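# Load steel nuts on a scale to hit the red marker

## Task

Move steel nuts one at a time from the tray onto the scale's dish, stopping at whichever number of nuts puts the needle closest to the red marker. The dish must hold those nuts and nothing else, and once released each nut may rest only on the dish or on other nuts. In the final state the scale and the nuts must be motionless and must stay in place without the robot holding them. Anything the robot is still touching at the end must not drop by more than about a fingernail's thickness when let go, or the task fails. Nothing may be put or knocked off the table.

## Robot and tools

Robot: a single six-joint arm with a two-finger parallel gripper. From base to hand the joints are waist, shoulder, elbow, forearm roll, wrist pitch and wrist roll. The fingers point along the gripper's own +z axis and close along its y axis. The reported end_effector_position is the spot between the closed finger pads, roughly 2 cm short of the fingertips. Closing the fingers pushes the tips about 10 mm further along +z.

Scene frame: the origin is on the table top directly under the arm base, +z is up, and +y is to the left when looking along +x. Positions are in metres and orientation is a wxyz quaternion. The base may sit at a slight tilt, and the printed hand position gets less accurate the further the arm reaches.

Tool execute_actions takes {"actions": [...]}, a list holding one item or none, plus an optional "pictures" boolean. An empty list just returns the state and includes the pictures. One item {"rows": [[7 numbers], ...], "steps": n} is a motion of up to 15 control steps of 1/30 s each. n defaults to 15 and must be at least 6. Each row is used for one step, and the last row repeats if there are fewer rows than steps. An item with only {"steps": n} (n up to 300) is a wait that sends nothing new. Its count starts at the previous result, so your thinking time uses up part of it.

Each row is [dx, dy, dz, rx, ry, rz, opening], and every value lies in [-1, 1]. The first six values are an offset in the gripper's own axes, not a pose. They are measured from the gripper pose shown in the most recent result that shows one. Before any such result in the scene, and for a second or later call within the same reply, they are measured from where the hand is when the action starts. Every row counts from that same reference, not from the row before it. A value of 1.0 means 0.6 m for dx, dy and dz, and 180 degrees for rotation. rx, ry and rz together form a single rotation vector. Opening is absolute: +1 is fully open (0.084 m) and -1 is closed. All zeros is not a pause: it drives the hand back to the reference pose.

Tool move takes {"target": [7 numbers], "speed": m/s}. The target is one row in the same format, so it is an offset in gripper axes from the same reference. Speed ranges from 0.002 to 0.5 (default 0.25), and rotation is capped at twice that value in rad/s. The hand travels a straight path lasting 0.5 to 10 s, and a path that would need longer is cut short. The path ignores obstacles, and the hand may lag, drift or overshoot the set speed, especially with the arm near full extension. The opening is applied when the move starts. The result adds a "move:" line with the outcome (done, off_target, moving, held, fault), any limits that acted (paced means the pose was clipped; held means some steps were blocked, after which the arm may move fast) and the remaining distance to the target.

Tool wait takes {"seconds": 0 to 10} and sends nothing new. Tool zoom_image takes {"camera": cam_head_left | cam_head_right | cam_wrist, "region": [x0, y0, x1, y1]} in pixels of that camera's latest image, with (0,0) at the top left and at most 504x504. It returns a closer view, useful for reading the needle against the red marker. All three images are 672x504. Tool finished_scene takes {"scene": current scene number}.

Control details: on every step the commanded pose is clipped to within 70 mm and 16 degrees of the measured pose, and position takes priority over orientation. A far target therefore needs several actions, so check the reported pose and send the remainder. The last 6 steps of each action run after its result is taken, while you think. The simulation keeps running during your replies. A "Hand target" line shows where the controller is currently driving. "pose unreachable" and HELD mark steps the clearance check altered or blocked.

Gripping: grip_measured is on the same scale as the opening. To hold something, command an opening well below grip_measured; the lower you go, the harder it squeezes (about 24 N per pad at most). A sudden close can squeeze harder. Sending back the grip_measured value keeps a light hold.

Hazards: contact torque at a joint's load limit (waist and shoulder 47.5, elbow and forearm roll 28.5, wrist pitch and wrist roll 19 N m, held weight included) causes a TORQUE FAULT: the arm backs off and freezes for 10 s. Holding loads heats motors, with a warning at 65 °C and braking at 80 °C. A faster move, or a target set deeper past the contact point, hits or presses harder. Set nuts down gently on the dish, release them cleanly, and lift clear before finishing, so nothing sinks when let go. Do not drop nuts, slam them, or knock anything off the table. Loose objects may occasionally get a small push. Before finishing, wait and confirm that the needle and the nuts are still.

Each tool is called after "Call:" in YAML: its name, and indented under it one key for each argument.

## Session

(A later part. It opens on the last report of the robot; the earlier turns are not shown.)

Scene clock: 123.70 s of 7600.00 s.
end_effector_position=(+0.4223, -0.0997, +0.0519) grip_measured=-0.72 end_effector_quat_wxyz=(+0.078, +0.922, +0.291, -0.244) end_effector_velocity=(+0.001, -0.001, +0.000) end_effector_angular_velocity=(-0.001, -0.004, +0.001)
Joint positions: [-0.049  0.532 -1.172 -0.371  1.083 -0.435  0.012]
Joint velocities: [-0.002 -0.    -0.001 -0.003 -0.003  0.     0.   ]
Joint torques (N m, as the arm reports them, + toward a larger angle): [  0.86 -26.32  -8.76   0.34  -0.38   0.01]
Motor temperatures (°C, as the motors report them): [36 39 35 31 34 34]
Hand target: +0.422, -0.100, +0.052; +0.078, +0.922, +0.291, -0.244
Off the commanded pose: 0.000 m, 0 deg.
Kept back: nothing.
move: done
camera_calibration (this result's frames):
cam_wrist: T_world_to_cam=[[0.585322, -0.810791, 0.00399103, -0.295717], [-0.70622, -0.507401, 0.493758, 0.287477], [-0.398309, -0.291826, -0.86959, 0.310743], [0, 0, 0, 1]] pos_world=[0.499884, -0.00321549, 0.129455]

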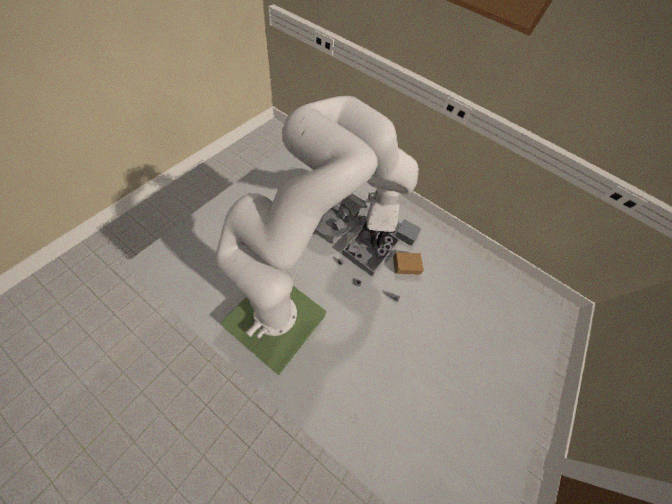

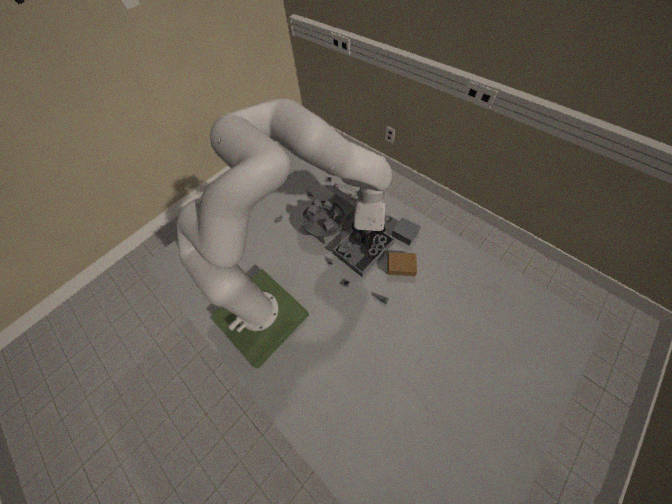

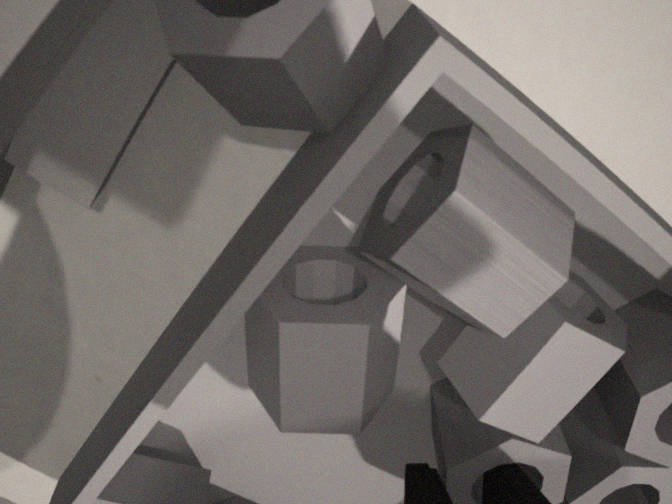

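Call:
move:
  target: [0,0,0,0,0,0,-0.95]
  speed: 0.01

Call:
zoom_image:
  camera: "cam_wrist"
  region: [380,384,600,504]

Scene clock: 125.80 s of 7600.00 s.
end_effector_position=(+0.4222, -0.0997, +0.0519) grip_measured=-0.89 end_effector_quat_wxyz=(+0.078, +0.922, +0.291, -0.244) end_effector_velocity=(-0.000, +0.000, -0.000) end_effector_angular_velocity=(-0.000, +0.001, +0.000)
Joint positions: [-0.049  0.532 -1.172 -0.371  1.083 -0.435  0.005]
Joint velocities: [ 0.001  0.001 -0.     0.     0.001  0.     0.   ]
Joint torques (N m, as the arm reports them, + toward a larger angle): [  1.06 -26.46  -9.13   0.29  -0.32  -0.04]
Motor temperatures (°C, as the motors report them): [36 39 35 31 34 34]
Hand target: +0.422, -0.100, +0.052; +0.078, +0.922, +0.291, -0.244
Off the commanded pose: 0.000 m, 0 deg.
Kept back: nothing.
move: done
camera_calibration (this result's frames):
cam_wrist: T_world_to_cam=[[0.585295, -0.810811, 0.00388616, -0.295675], [-0.706152, -0.507378, 0.49388, 0.287415], [-0.398471, -0.291809, -0.869522, 0.310731], [0, 0, 0, 1]] pos_world=[0.499833, -0.00323401, 0.129388]

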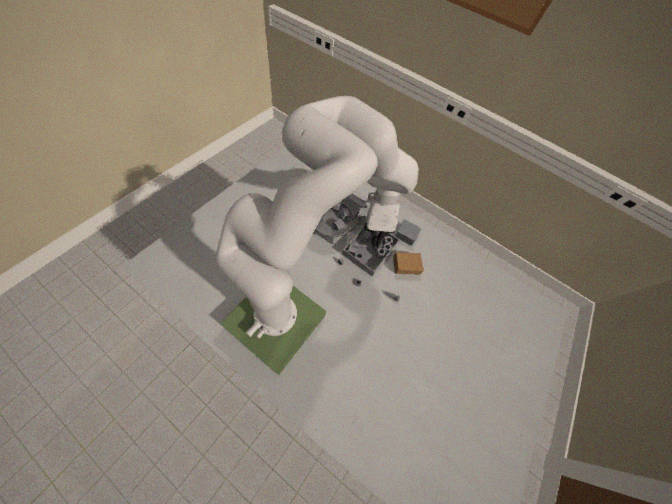

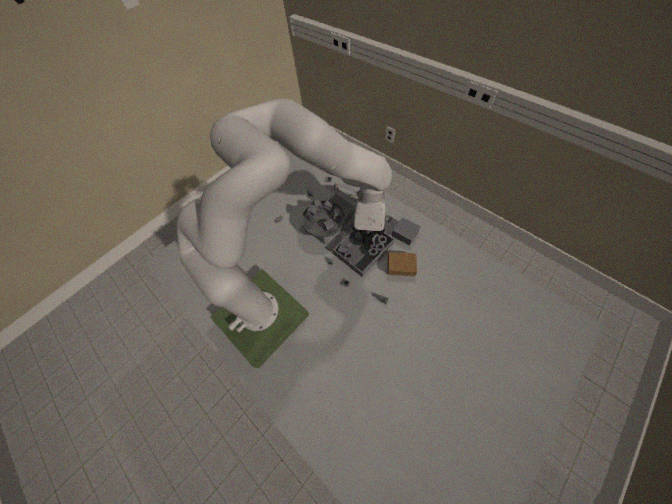

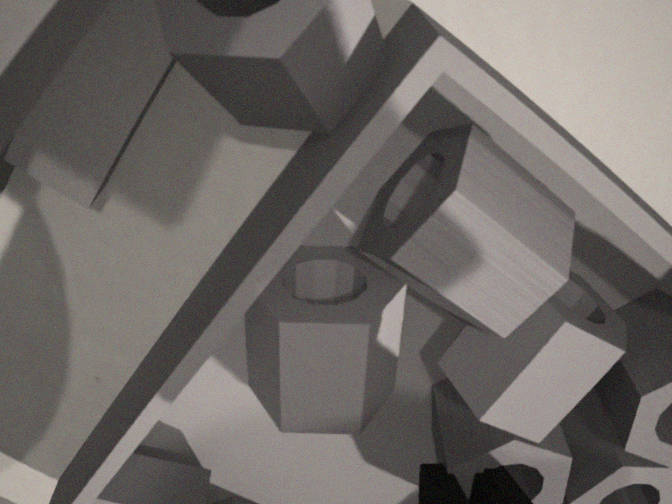

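Region (380, 384, 600, 504) of cam_wrist's 672x504 image, scaled by 2.291, with more detail than that image has; it fills the top 275 rows of this view, and the rest is white.

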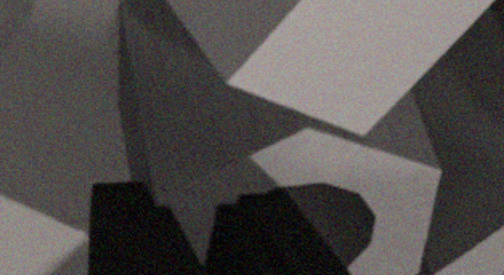

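Call:
move:
  target: [0,0,0,0,0,0,-0.72]
  speed: 0.01

Call:
move:
  target: [0,0,0.006,0,0,0,-0.72]
  speed: 0.008

Call:
zoom_image:
  camera: "cam_wrist"
  region: [380,384,600,504]

Scene clock: 126.77 s of 7600.00 s.
end_effector_position=(+0.4222, -0.0997, +0.0519) grip_measured=-0.74 end_effector_quat_wxyz=(+0.078, +0.922, +0.291, -0.244) end_effector_velocity=(-0.000, -0.000, -0.000) end_effector_angular_velocity=(-0.000, +0.001, +0.001)
Joint positions: [-0.049  0.532 -1.172 -0.371  1.083 -0.435  0.011]
Joint velocities: [ 0.     0.001  0.    -0.001  0.    -0.    -0.   ]
Joint torques (N m, as the arm reports them, + toward a larger angle): [  0.73 -26.05  -8.5    0.15  -0.37  -0.2 ]
Motor temperatures (°C, as the motors report them): [36 39 35 31 34 34]
Hand target: +0.422, -0.100, +0.052; +0.078, +0.922, +0.291, -0.244
Off the commanded pose: 0.000 m, 0 deg.
Kept back: nothing.
move: done
camera_calibration (this result's frames):
cam_wrist: T_world_to_cam=[[0.585302, -0.810806, 0.00389928, -0.29568], [-0.70616, -0.507385, 0.49386, 0.287426], [-0.398446, -0.291811, -0.869533, 0.310732], [0, 0, 0, 1]] pos_world=[0.49984, -0.00322846, 0.129396]

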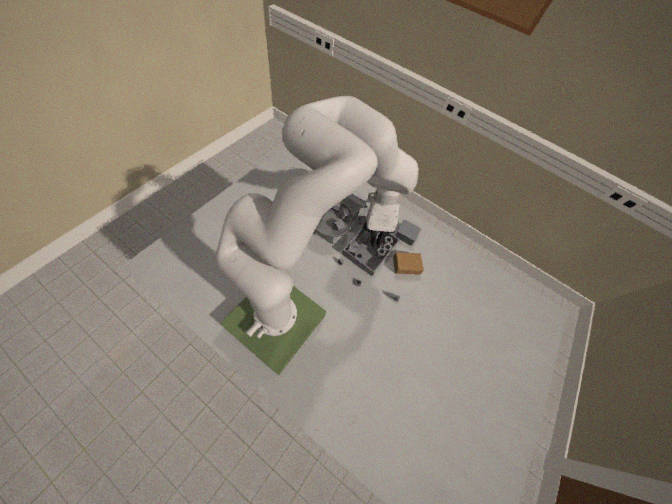

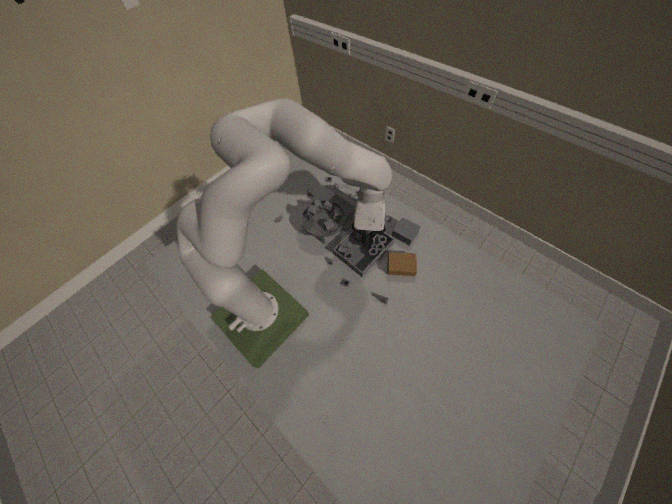

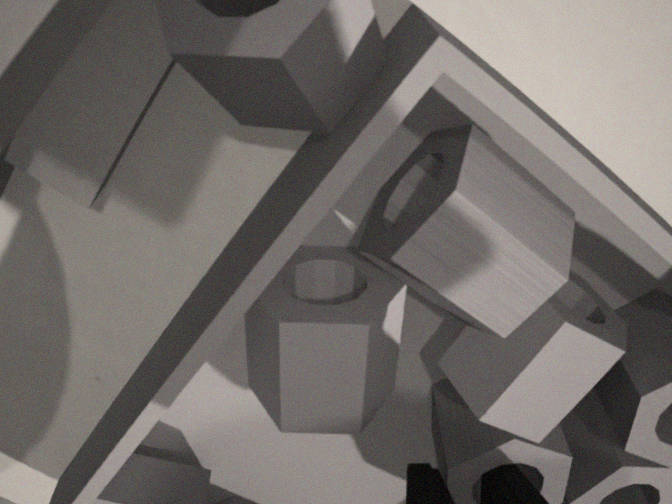

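Scene clock: 127.47 s of 7600.00 s.
end_effector_position=(+0.4217, -0.1007, +0.0497) grip_measured=-0.74 end_effector_quat_wxyz=(+0.079, +0.922, +0.290, -0.243) end_effector_velocity=(-0.002, -0.000, -0.002) end_effector_angular_velocity=(-0.001, +0.005, +0.002)
Joint positions: [-0.051  0.534 -1.168 -0.374  1.074 -0.433  0.011]
Joint velocities: [-0.     0.003  0.004 -0.003 -0.002  0.001 -0.   ]
Joint torques (N m, as the arm reports them, + toward a larger angle): [  0.04 -21.57  -6.88   0.45  -0.6   -0.13]
Motor temperatures (°C, as the motors report them): [36 39 35 31 34 34]
Hand target: +0.421, -0.101, +0.049; +0.078, +0.922, +0.291, -0.244
Off the commanded pose: 0.001 m, 0 deg.
Kept back: nothing.
move: done
camera_calibration (this result's frames):
cam_wrist: T_world_to_cam=[[0.585487, -0.810663, 0.0055401, -0.296346], [-0.707246, -0.507431, 0.492257, 0.288206], [-0.396243, -0.292128, -0.870432, 0.307468], [0, 0, 0, 1]] pos_world=[0.499172, -0.00417184, 0.1274]

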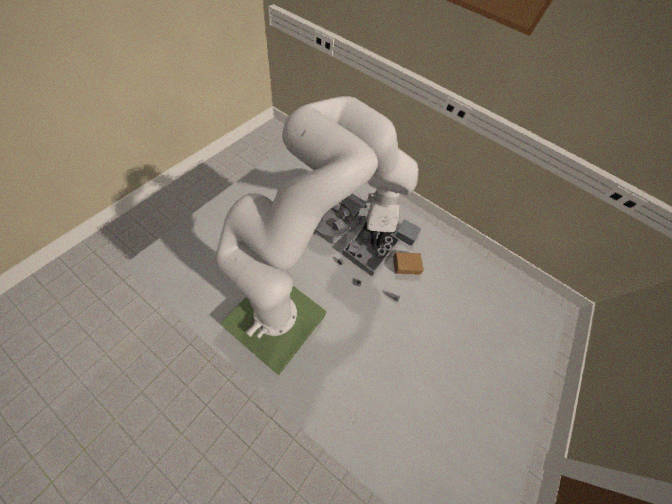

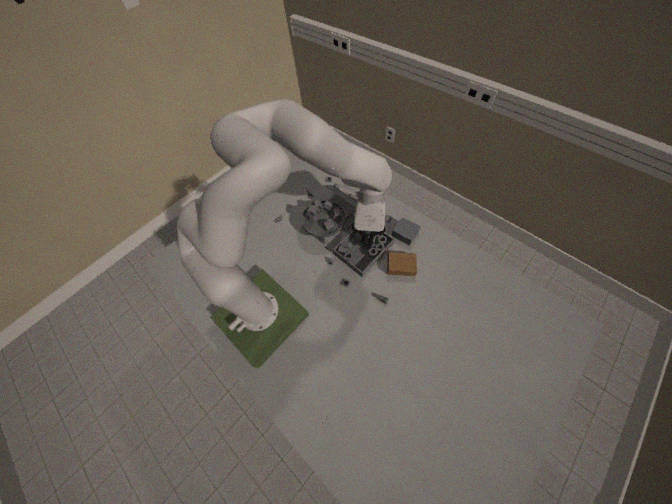

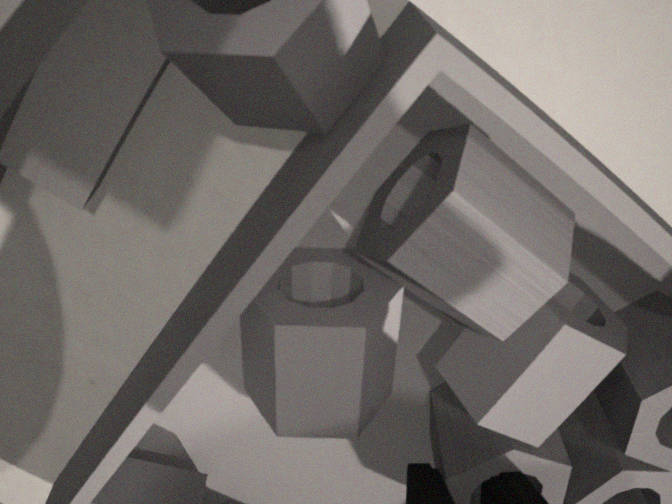

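Region (380, 384, 600, 504) of cam_wrist's 672x504 image, scaled by 2.291, with more detail than that image has; it fills the top 275 rows of this view, and the rest is white.

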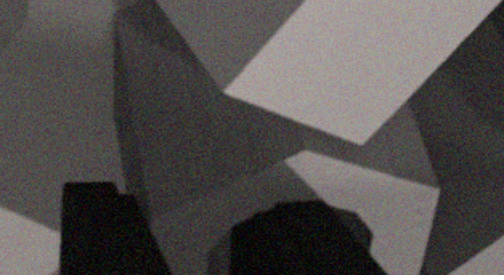

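Call:
move:
  target: [0,0,-0.001,0,0,0,-0.95]
  speed: 0.01

Call:
zoom_image:
  camera: "cam_wrist"
  region: [380,384,600,504]

Scene clock: 128.63 s of 7600.00 s.
end_effector_position=(+0.4213, -0.1006, +0.0497) grip_measured=-0.84 end_effector_quat_wxyz=(+0.078, +0.922, +0.290, -0.243) end_effector_velocity=(+0.000, +0.001, +0.001) end_effector_angular_velocity=(-0.000, -0.000, +0.002)
Joint positions: [-0.051  0.534 -1.168 -0.374  1.075 -0.434  0.007]
Joint velocities: [ 0.002 -0.001 -0.    -0.     0.001 -0.    -0.   ]
Joint torques (N m, as the arm reports them, + toward a larger angle): [  0.53 -22.58  -7.07   0.55  -0.73  -0.03]
Motor temperatures (°C, as the motors report them): [36 39 35 31 34 34]
Hand target: +0.422, -0.101, +0.050; +0.079, +0.922, +0.290, -0.243
Off the commanded pose: 0.001 m, 0 deg.
Kept back: nothing.
move: done
camera_calibration (this result's frames):
cam_wrist: T_world_to_cam=[[0.585314, -0.810794, 0.00453032, -0.295934], [-0.706569, -0.507317, 0.493346, 0.287665], [-0.397704, -0.291963, -0.869822, 0.307906], [0, 0, 0, 1]] pos_world=[0.498925, -0.00410682, 0.127246]

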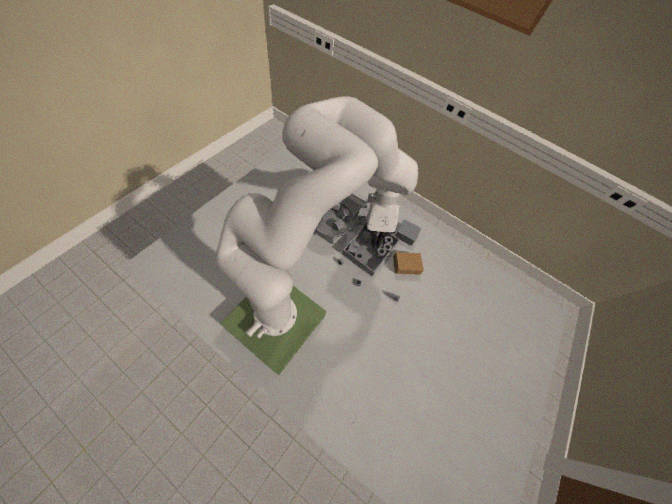

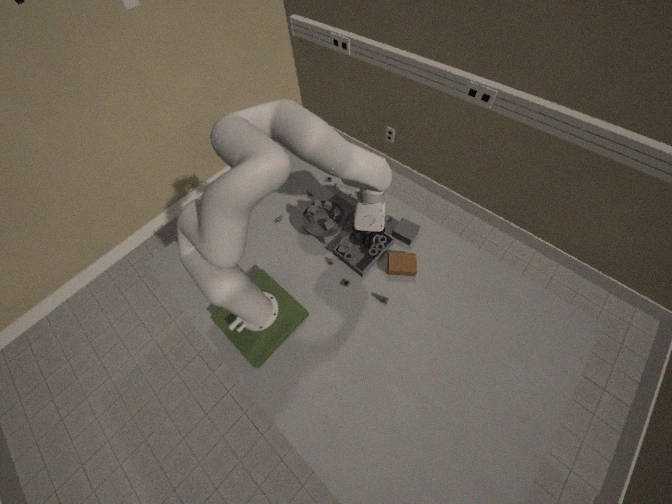

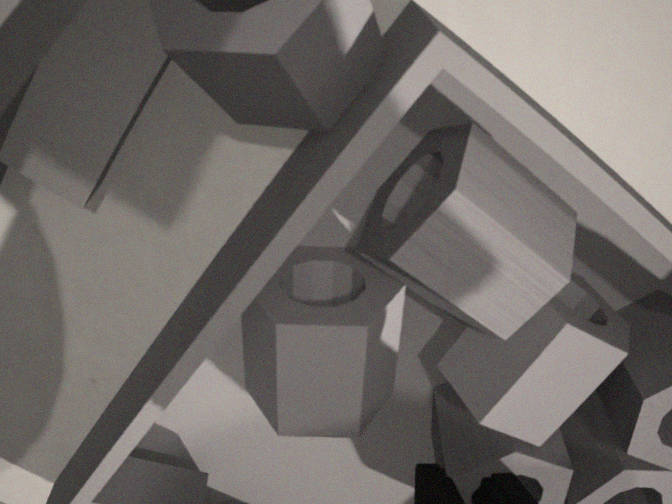

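Region (380, 384, 600, 504) of cam_wrist's 672x504 image, scaled by 2.291, with more detail than that image has; it fills the top 275 rows of this view, and the rest is white.

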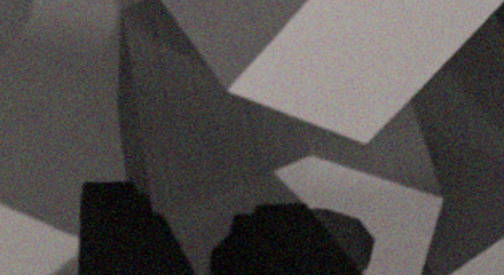

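Call:
move:
  target: [-0.0157,-0.0288,0.0062,0,0,0,-0.95]
  speed: 0.02

Scene clock: 130.17 s of 7600.00 s.
end_effector_position=(+0.4028, -0.0922, +0.0507) grip_measured=-0.92 end_effector_quat_wxyz=(+0.078, +0.922, +0.290, -0.244) end_effector_velocity=(-0.000, +0.000, +0.001) end_effector_angular_velocity=(-0.001, -0.004, +0.000)
Joint positions: [-0.039  0.484 -1.088 -0.373  1.051 -0.414  0.003]
Joint velocities: [ 0.    -0.006  0.006 -0.001 -0.004  0.002 -0.   ]
Joint torques (N m, as the arm reports them, + toward a larger angle): [  1.03 -23.83  -7.99   0.59   0.03  -0.09]
Motor temperatures (°C, as the motors report them): [36 39 35 31 34 34]
Hand target: +0.403, -0.092, +0.051; +0.078, +0.922, +0.290, -0.243
Off the commanded pose: 0.001 m, 0 deg.
Kept back: nothing.
move: done
camera_calibration (this result's frames):
cam_wrist: T_world_to_cam=[[0.585189, -0.810889, 0.0036706, -0.278223], [-0.705949, -0.507219, 0.494333, 0.278044], [-0.398987, -0.291869, -0.869265, 0.304342], [0, 0, 0, 1]] pos_world=[0.480526, 0.00424943, 0.128129]

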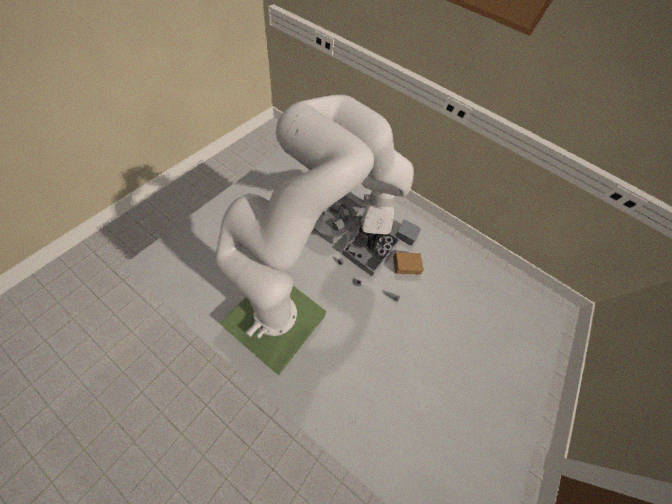

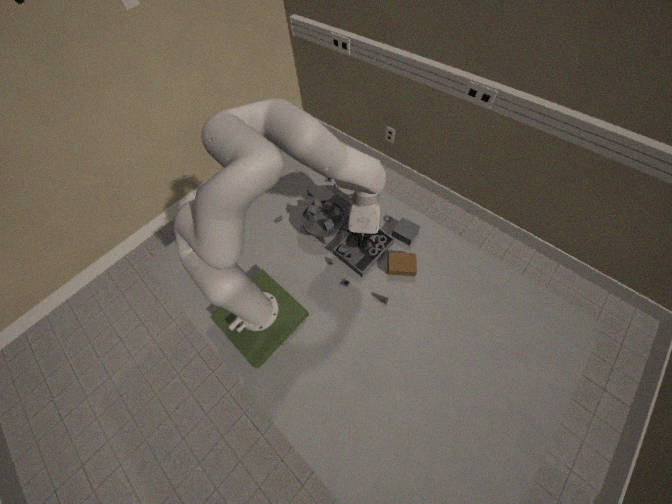

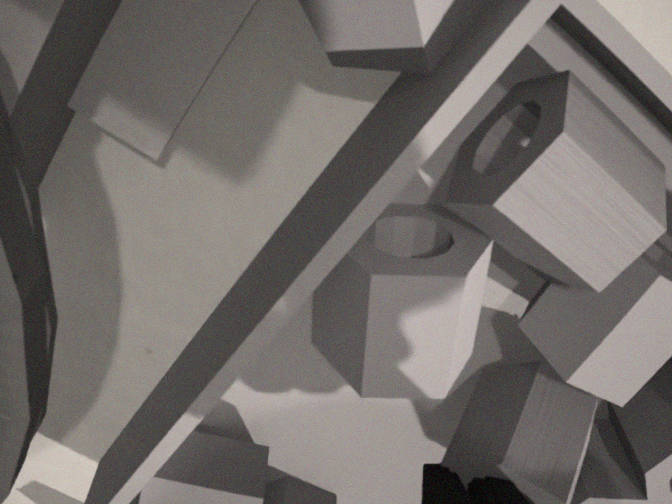

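Call:
move:
  target: [-0.008,-0.012,0.0046,0,0,0,-0.75]
  speed: 0.02

Scene clock: 131.13 s of 7600.00 s.
end_effector_position=(+0.3941, -0.0896, +0.0505) grip_measured=-0.77 end_effector_quat_wxyz=(+0.078, +0.922, +0.290, -0.244) end_effector_velocity=(-0.001, +0.000, +0.001) end_effector_angular_velocity=(-0.000, -0.003, -0.000)
Joint positions: [-0.035  0.463 -1.051 -0.374  1.038 -0.405  0.01 ]
Joint velocities: [ 0.001 -0.005  0.007 -0.001 -0.003  0.002  0.   ]
Joint torques (N m, as the arm reports them, + toward a larger angle): [  0.58 -23.01  -7.82   0.53  -0.56  -0.02]
Motor temperatures (°C, as the motors report them): [36 39 35 31 34 34]
Hand target: +0.394, -0.089, +0.051; +0.078, +0.922, +0.290, -0.244
Off the commanded pose: 0.000 m, 0 deg.
Kept back: nothing.
move: done
camera_calibration (this result's frames):
cam_wrist: T_world_to_cam=[[0.585151, -0.810917, 0.00334438, -0.270942], [-0.705724, -0.507204, 0.494669, 0.273273], [-0.399439, -0.291816, -0.869075, 0.301659], [0, 0, 0, 1]] pos_world=[0.471892, 0.00692262, 0.12789]

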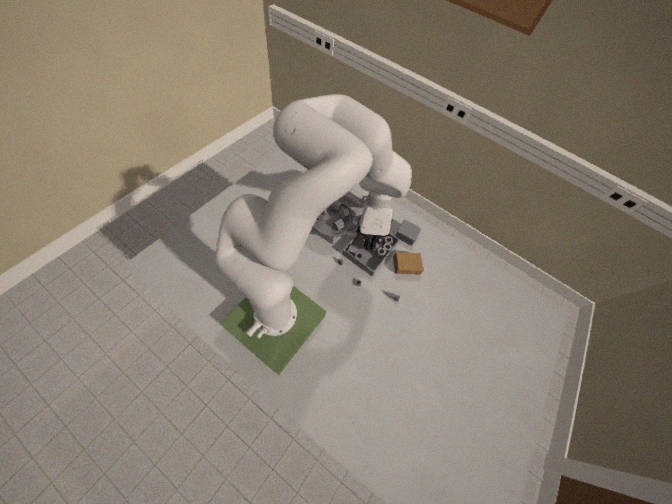

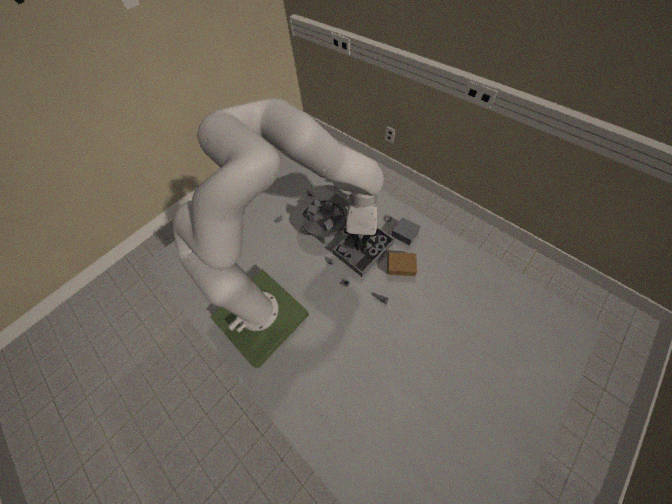

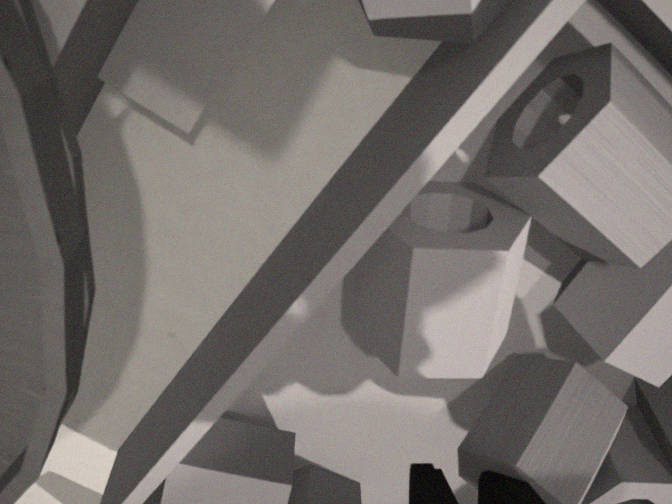

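Call:
move:
  target: [-0.015,-0.01,0.0087,0,0,0,-0.75]
  speed: 0.02

Scene clock: 132.23 s of 7600.00 s.
end_effector_position=(+0.3823, -0.0905, +0.0503) grip_measured=-0.77 end_effector_quat_wxyz=(+0.078, +0.922, +0.290, -0.244) end_effector_velocity=(-0.001, -0.000, +0.000) end_effector_angular_velocity=(-0.001, -0.002, +0.001)
Joint positions: [-0.04   0.434 -1.003 -0.381  1.019 -0.4    0.01 ]
Joint velocities: [-0.    -0.005  0.007 -0.002 -0.003  0.001 -0.   ]
Joint torques (N m, as the arm reports them, + toward a larger angle): [  1.33 -24.35  -8.37   0.36  -0.51   0.08]
Motor temperatures (°C, as the motors report them): [36 39 35 31 34 34]
Hand target: +0.382, -0.091, +0.050; +0.078, +0.922, +0.290, -0.244
Off the commanded pose: 0.000 m, 0 deg.
Kept back: nothing.
move: done
camera_calibration (this result's frames):
cam_wrist: T_world_to_cam=[[0.585149, -0.81092, 0.0031577, -0.264791], [-0.70562, -0.507239, 0.494781, 0.264446], [-0.399626, -0.291748, -0.869012, 0.296568], [0, 0, 0, 1]] pos_world=[0.460057, 0.00593696, 0.127714]

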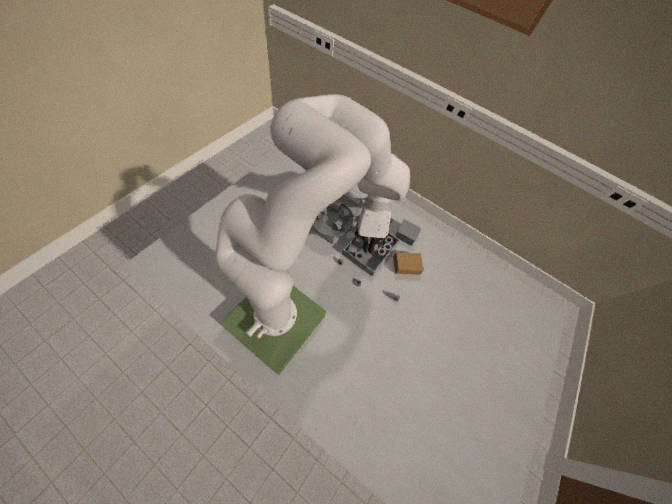

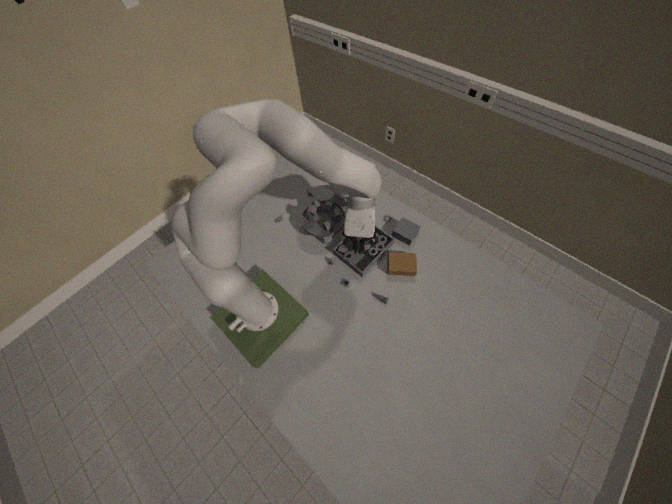

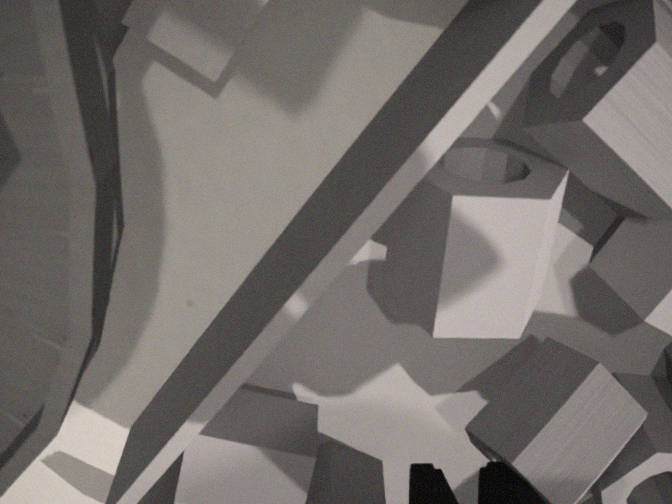

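Call:
move:
  target: [-0.01,-0.008,0.0058,0,0,0,-0.75]
  speed: 0.02

Scene clock: 133.20 s of 7600.00 s.
end_effector_position=(+0.3740, -0.0905, +0.0502) grip_measured=-0.77 end_effector_quat_wxyz=(+0.078, +0.922, +0.290, -0.244) end_effector_velocity=(-0.002, +0.000, -0.001) end_effector_angular_velocity=(+0.002, +0.000, -0.000)
Joint positions: [-0.042  0.414 -0.969 -0.386  1.006 -0.395  0.01 ]
Joint velocities: [-0.    -0.002  0.007  0.    -0.005  0.001  0.   ]
Joint torques (N m, as the arm reports them, + toward a larger angle): [  1.08 -23.83  -8.57   0.29  -0.52  -0.17]
Motor temperatures (°C, as the motors report them): [36 39 35 31 34 34]
Hand target: +0.374, -0.091, +0.050; +0.078, +0.922, +0.290, -0.244
Off the commanded pose: 0.000 m, 0 deg.
Kept back: nothing.
move: done
camera_calibration (this result's frames):
cam_wrist: T_world_to_cam=[[0.585147, -0.810921, 0.00308792, -0.259942], [-0.705584, -0.507253, 0.494819, 0.258609], [-0.399693, -0.291721, -0.868991, 0.293212], [0, 0, 0, 1]] pos_world=[0.45177, 0.0059238, 0.127637]

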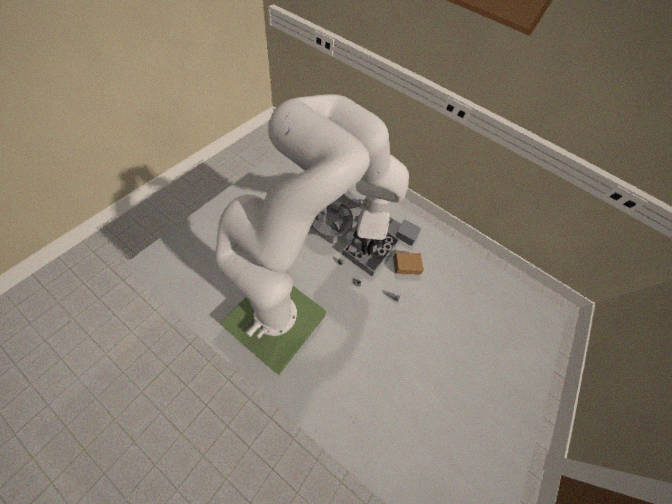

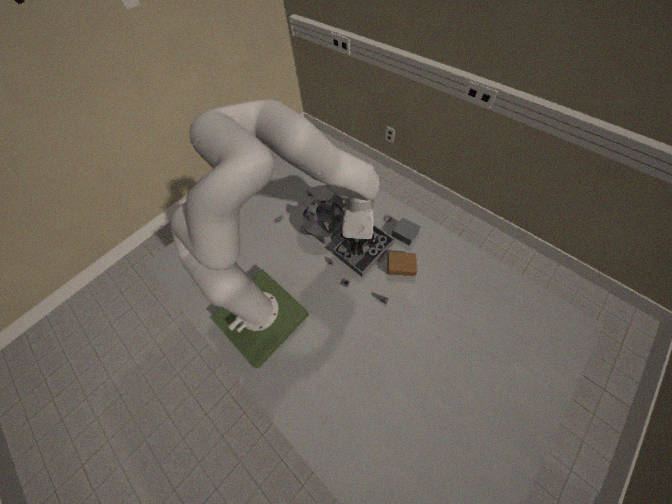

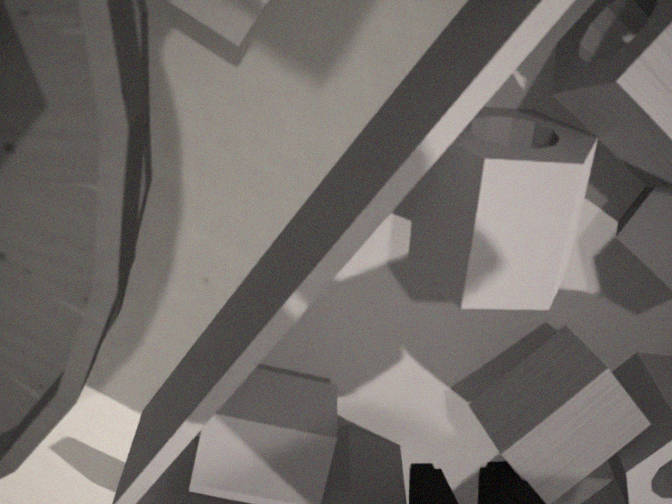

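Call:
move:
  target: [-0.012,-0.008,-0.004,0,0,0,-0.75]
  speed: 0.02

Call:
move:
  target: [-0.07,0.03,-0.1,0,0.1667,0,-0.22]
  speed: 0.15

Scene clock: 134.17 s of 7600.00 s.
end_effector_position=(+0.3673, -0.0895, +0.0558) grip_measured=-0.77 end_effector_quat_wxyz=(+0.078, +0.922, +0.290, -0.244) end_effector_velocity=(-0.002, +0.001, +0.001) end_effector_angular_velocity=(+0.002, -0.000, -0.002)
Joint positions: [-0.041  0.383 -0.941 -0.384  1.008 -0.395  0.01 ]
Joint velocities: [ 0.001 -0.007  0.007  0.003 -0.001 -0.    -0.   ]
Joint torques (N m, as the arm reports them, + toward a larger angle): [  0.92 -23.34  -8.44   0.35  -0.47  -0.04]
Motor temperatures (°C, as the motors report them): [36 39 35 31 34 34]
Hand target: +0.367, -0.089, +0.056; +0.078, +0.922, +0.290, -0.244
Off the commanded pose: 0.000 m, 0 deg.
Kept back: nothing.
move: done
camera_calibration (this result's frames):
cam_wrist: T_world_to_cam=[[0.585157, -0.810914, 0.0031773, -0.255197], [-0.705645, -0.507256, 0.494729, 0.251676], [-0.399571, -0.291736, -0.869042, 0.2956], [0, 0, 0, 1]] pos_world=[0.445037, 0.00695823, 0.133188]

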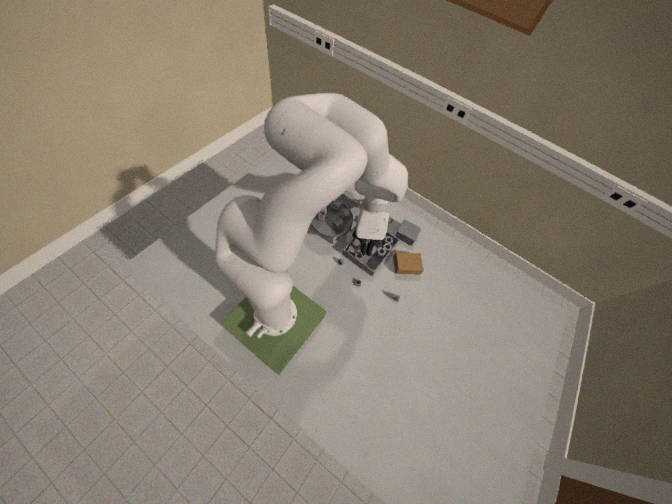

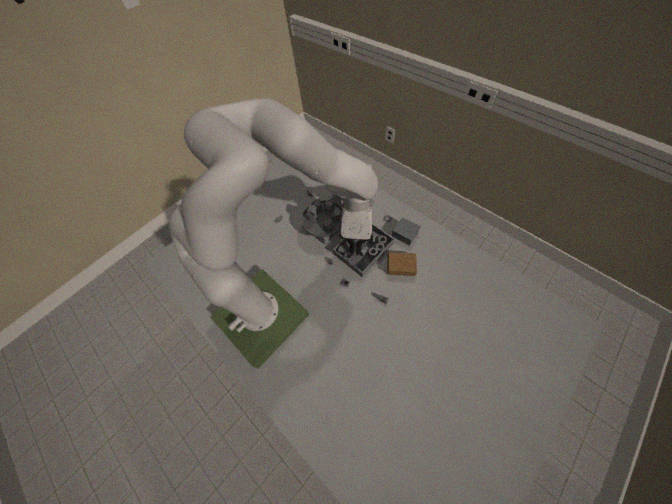

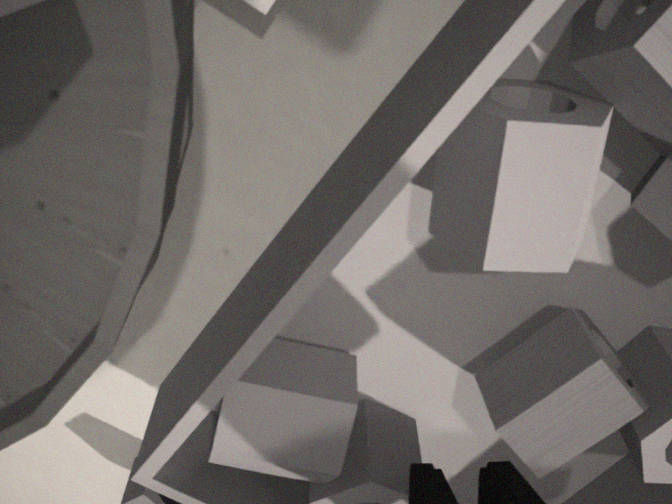

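Scene clock: 136.33 s of 7600.00 s.
end_effector_position=(+0.3717, -0.1076, +0.1282) grip_measured=-0.24 end_effector_quat_wxyz=(+0.001, +0.954, +0.301, +0.002) end_effector_velocity=(+0.001, -0.000, +0.002) end_effector_angular_velocity=(+0.009, -0.009, +0.001)
Joint positions: [-0.253 -0.058 -0.605 -0.005  0.656 -0.886  0.034]
Joint velocities: [-0.005 -0.006  0.002  0.018 -0.003 -0.02   0.   ]
Joint torques (N m, as the arm reports them, + toward a larger angle): [  0.37 -16.85  -9.82   0.37  -2.14   0.21]
Motor temperatures (°C, as the motors report them): [36 39 35 31 34 34]
Hand target: +0.372, -0.108, +0.128; +0.000, +0.954, +0.301, +0.003
Off the commanded pose: 0.001 m, 0 deg.
Kept back: nothing.
move: done
camera_calibration (this result's frames):
cam_wrist: T_world_to_cam=[[0.583194, -0.812266, 0.0104619, -0.273018], [-0.812269, -0.583261, -0.00501174, 0.305304], [0.0101729, -0.00557506, -0.999933, 0.250334], [0, 0, 0, 1]] pos_world=[0.404664, -0.0422958, 0.254704]

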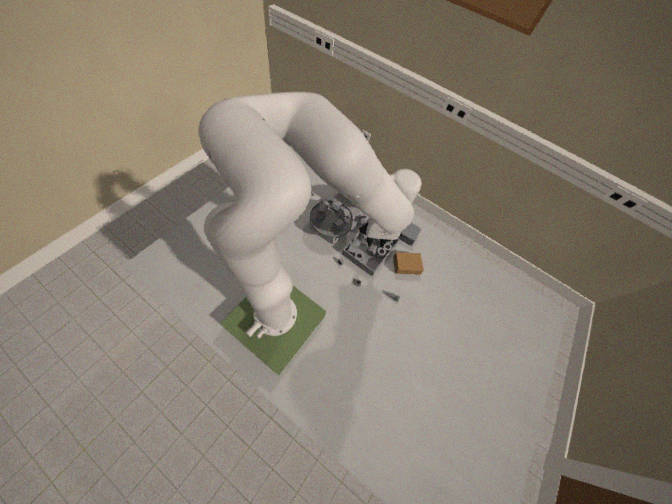

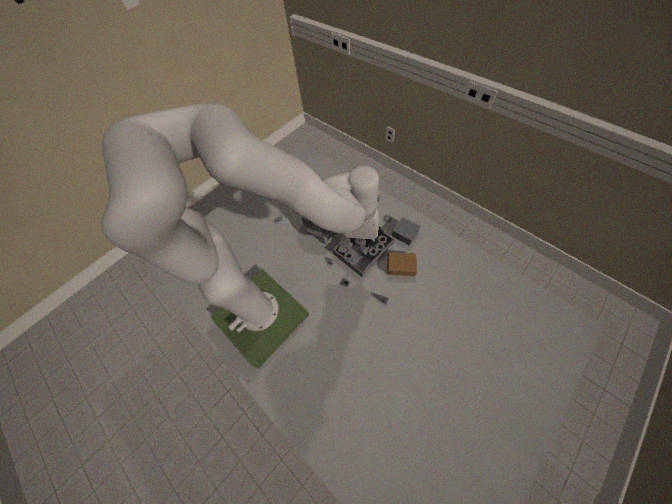

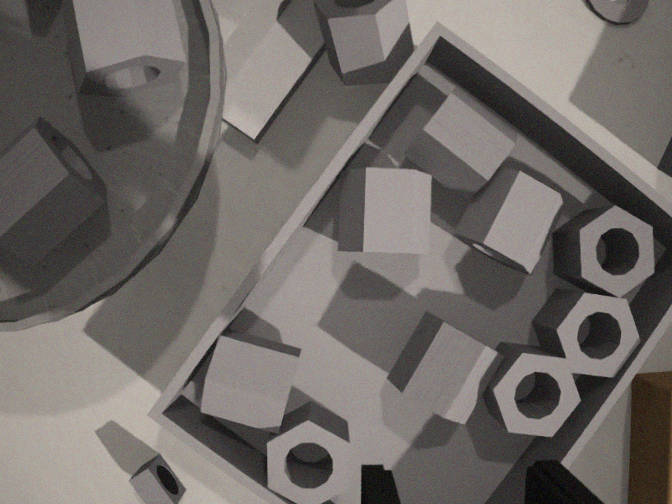

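Call:
move:
  target: [0.0447,0.0098,0.11,0,0,-0.339,-0.22]
  speed: 0.2

Scene clock: 140.33 s of 7600.00 s.
end_effector_position=(+0.3975, -0.0970, +0.0626) grip_measured=-0.24 end_effector_quat_wxyz=(+0.002, +0.669, +0.743, +0.002) end_effector_velocity=(+0.001, -0.000, +0.000) end_effector_angular_velocity=(+0.002, -0.002, +0.011)
Joint positions: [-0.212  0.191 -0.663 -0.008  0.464 -1.906  0.034]
Joint velocities: [-0.001  0.    -0.001  0.007 -0.001 -0.018 -0.   ]
Joint torques (N m, as the arm reports them, + toward a larger angle): [  0.59 -20.17  -8.14   0.41  -1.96   0.15]
Motor temperatures (°C, as the motors report them): [36 39 35 31 34 34]
Hand target: +0.397, -0.097, +0.062; +0.002, +0.669, +0.743, +0.002
Off the commanded pose: 0.000 m, 0 deg.
Kept back: nothing.
move: done
camera_calibration (this result's frames):
cam_wrist: T_world_to_cam=[[0.993191, 0.115801, 0.0127002, -0.35183], [0.115822, -0.99327, -0.000901819, -0.0768194], [0.0125103, 0.00236664, -0.999919, 0.18434], [0, 0, 0, 1]] pos_world=[0.356025, -0.0359963, 0.188724]

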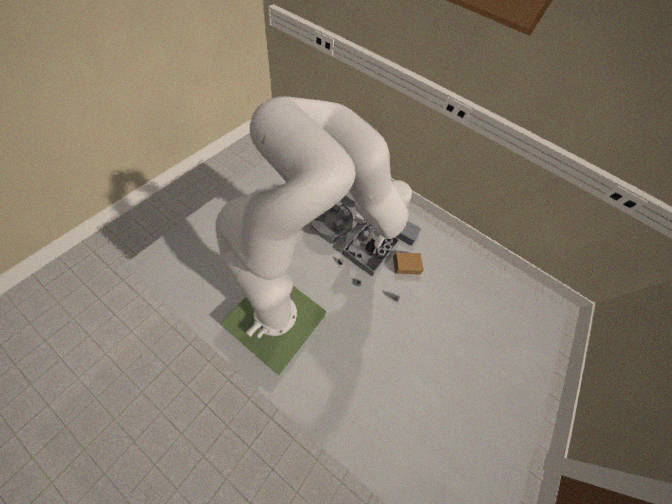

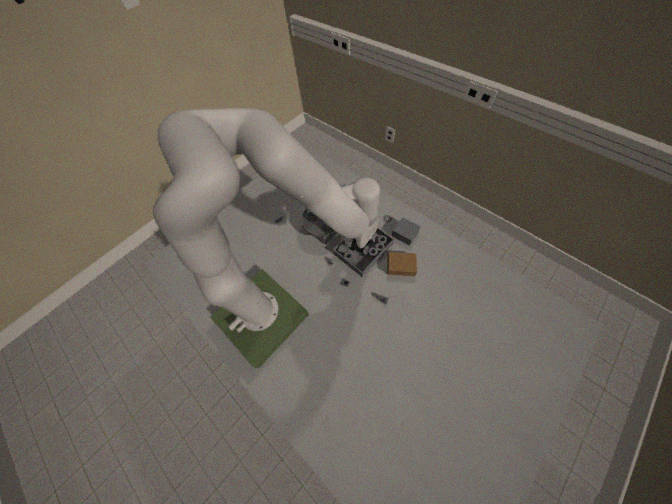

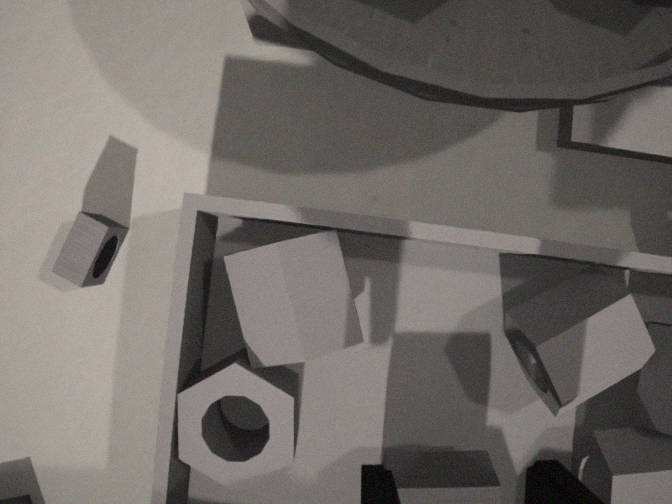

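Call:
move:
  target: [0,-0.004,0.02,0,0,0,-0.15]
  speed: 0.03

Scene clock: 141.43 s of 7600.00 s.
end_effector_position=(+0.3952, -0.0972, +0.0508) grip_measured=-0.16 end_effector_quat_wxyz=(+0.002, +0.669, +0.743, +0.002) end_effector_velocity=(+0.001, -0.000, -0.001) end_effector_angular_velocity=(-0.002, -0.004, +0.002)
Joint positions: [-0.214  0.222 -0.656 -0.009  0.426 -1.908  0.037]
Joint velocities: [ 0.     0.005 -0.002 -0.002 -0.007  0.    -0.   ]
Joint torques (N m, as the arm reports them, + toward a larger angle): [  0.63 -20.27  -7.96   0.36  -1.83   0.  ]
Motor temperatures (°C, as the motors report them): [36 39 35 31 34 34]
Hand target: +0.395, -0.097, +0.051; +0.002, +0.669, +0.743, +0.002
Off the commanded pose: 0.000 m, 0 deg.
Kept back: nothing.
move: done
camera_calibration (this result's frames):
cam_wrist: T_world_to_cam=[[0.993184, 0.11585, 0.0127954, -0.349412], [0.115872, -0.993264, -0.000958063, -0.0767942], [0.0125982, 0.00243416, -0.999918, 0.172534], [0, 0, 0, 1]] pos_world=[0.353755, -0.0362174, 0.176917]

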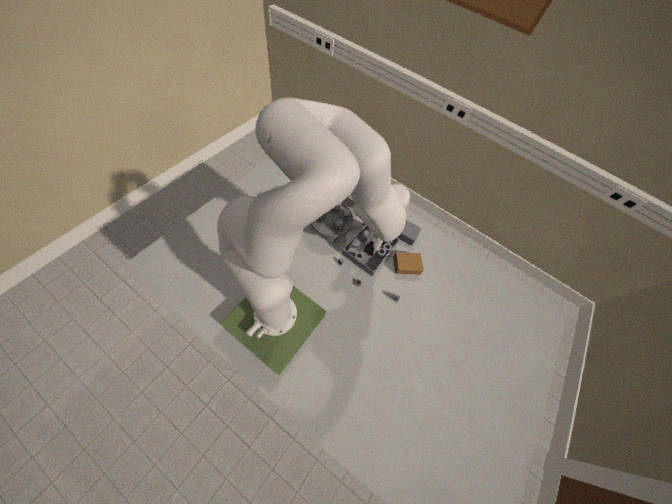

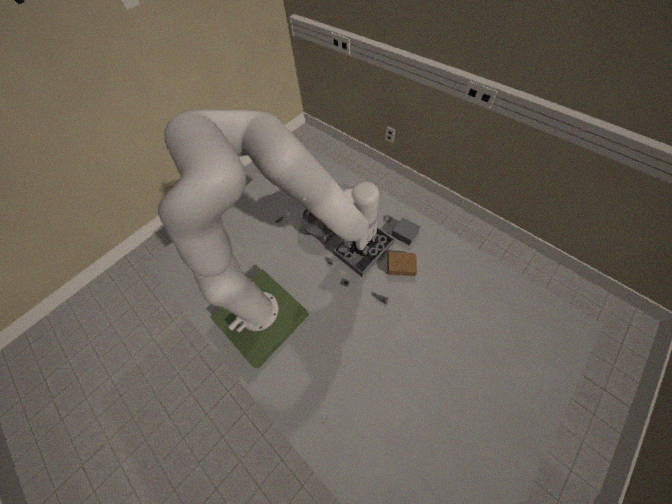

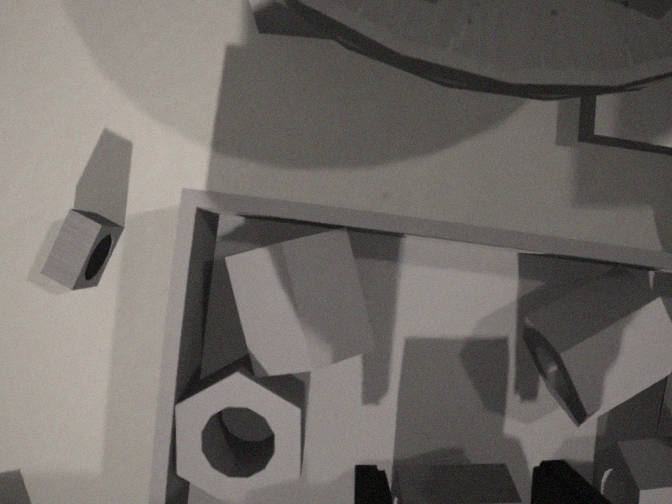

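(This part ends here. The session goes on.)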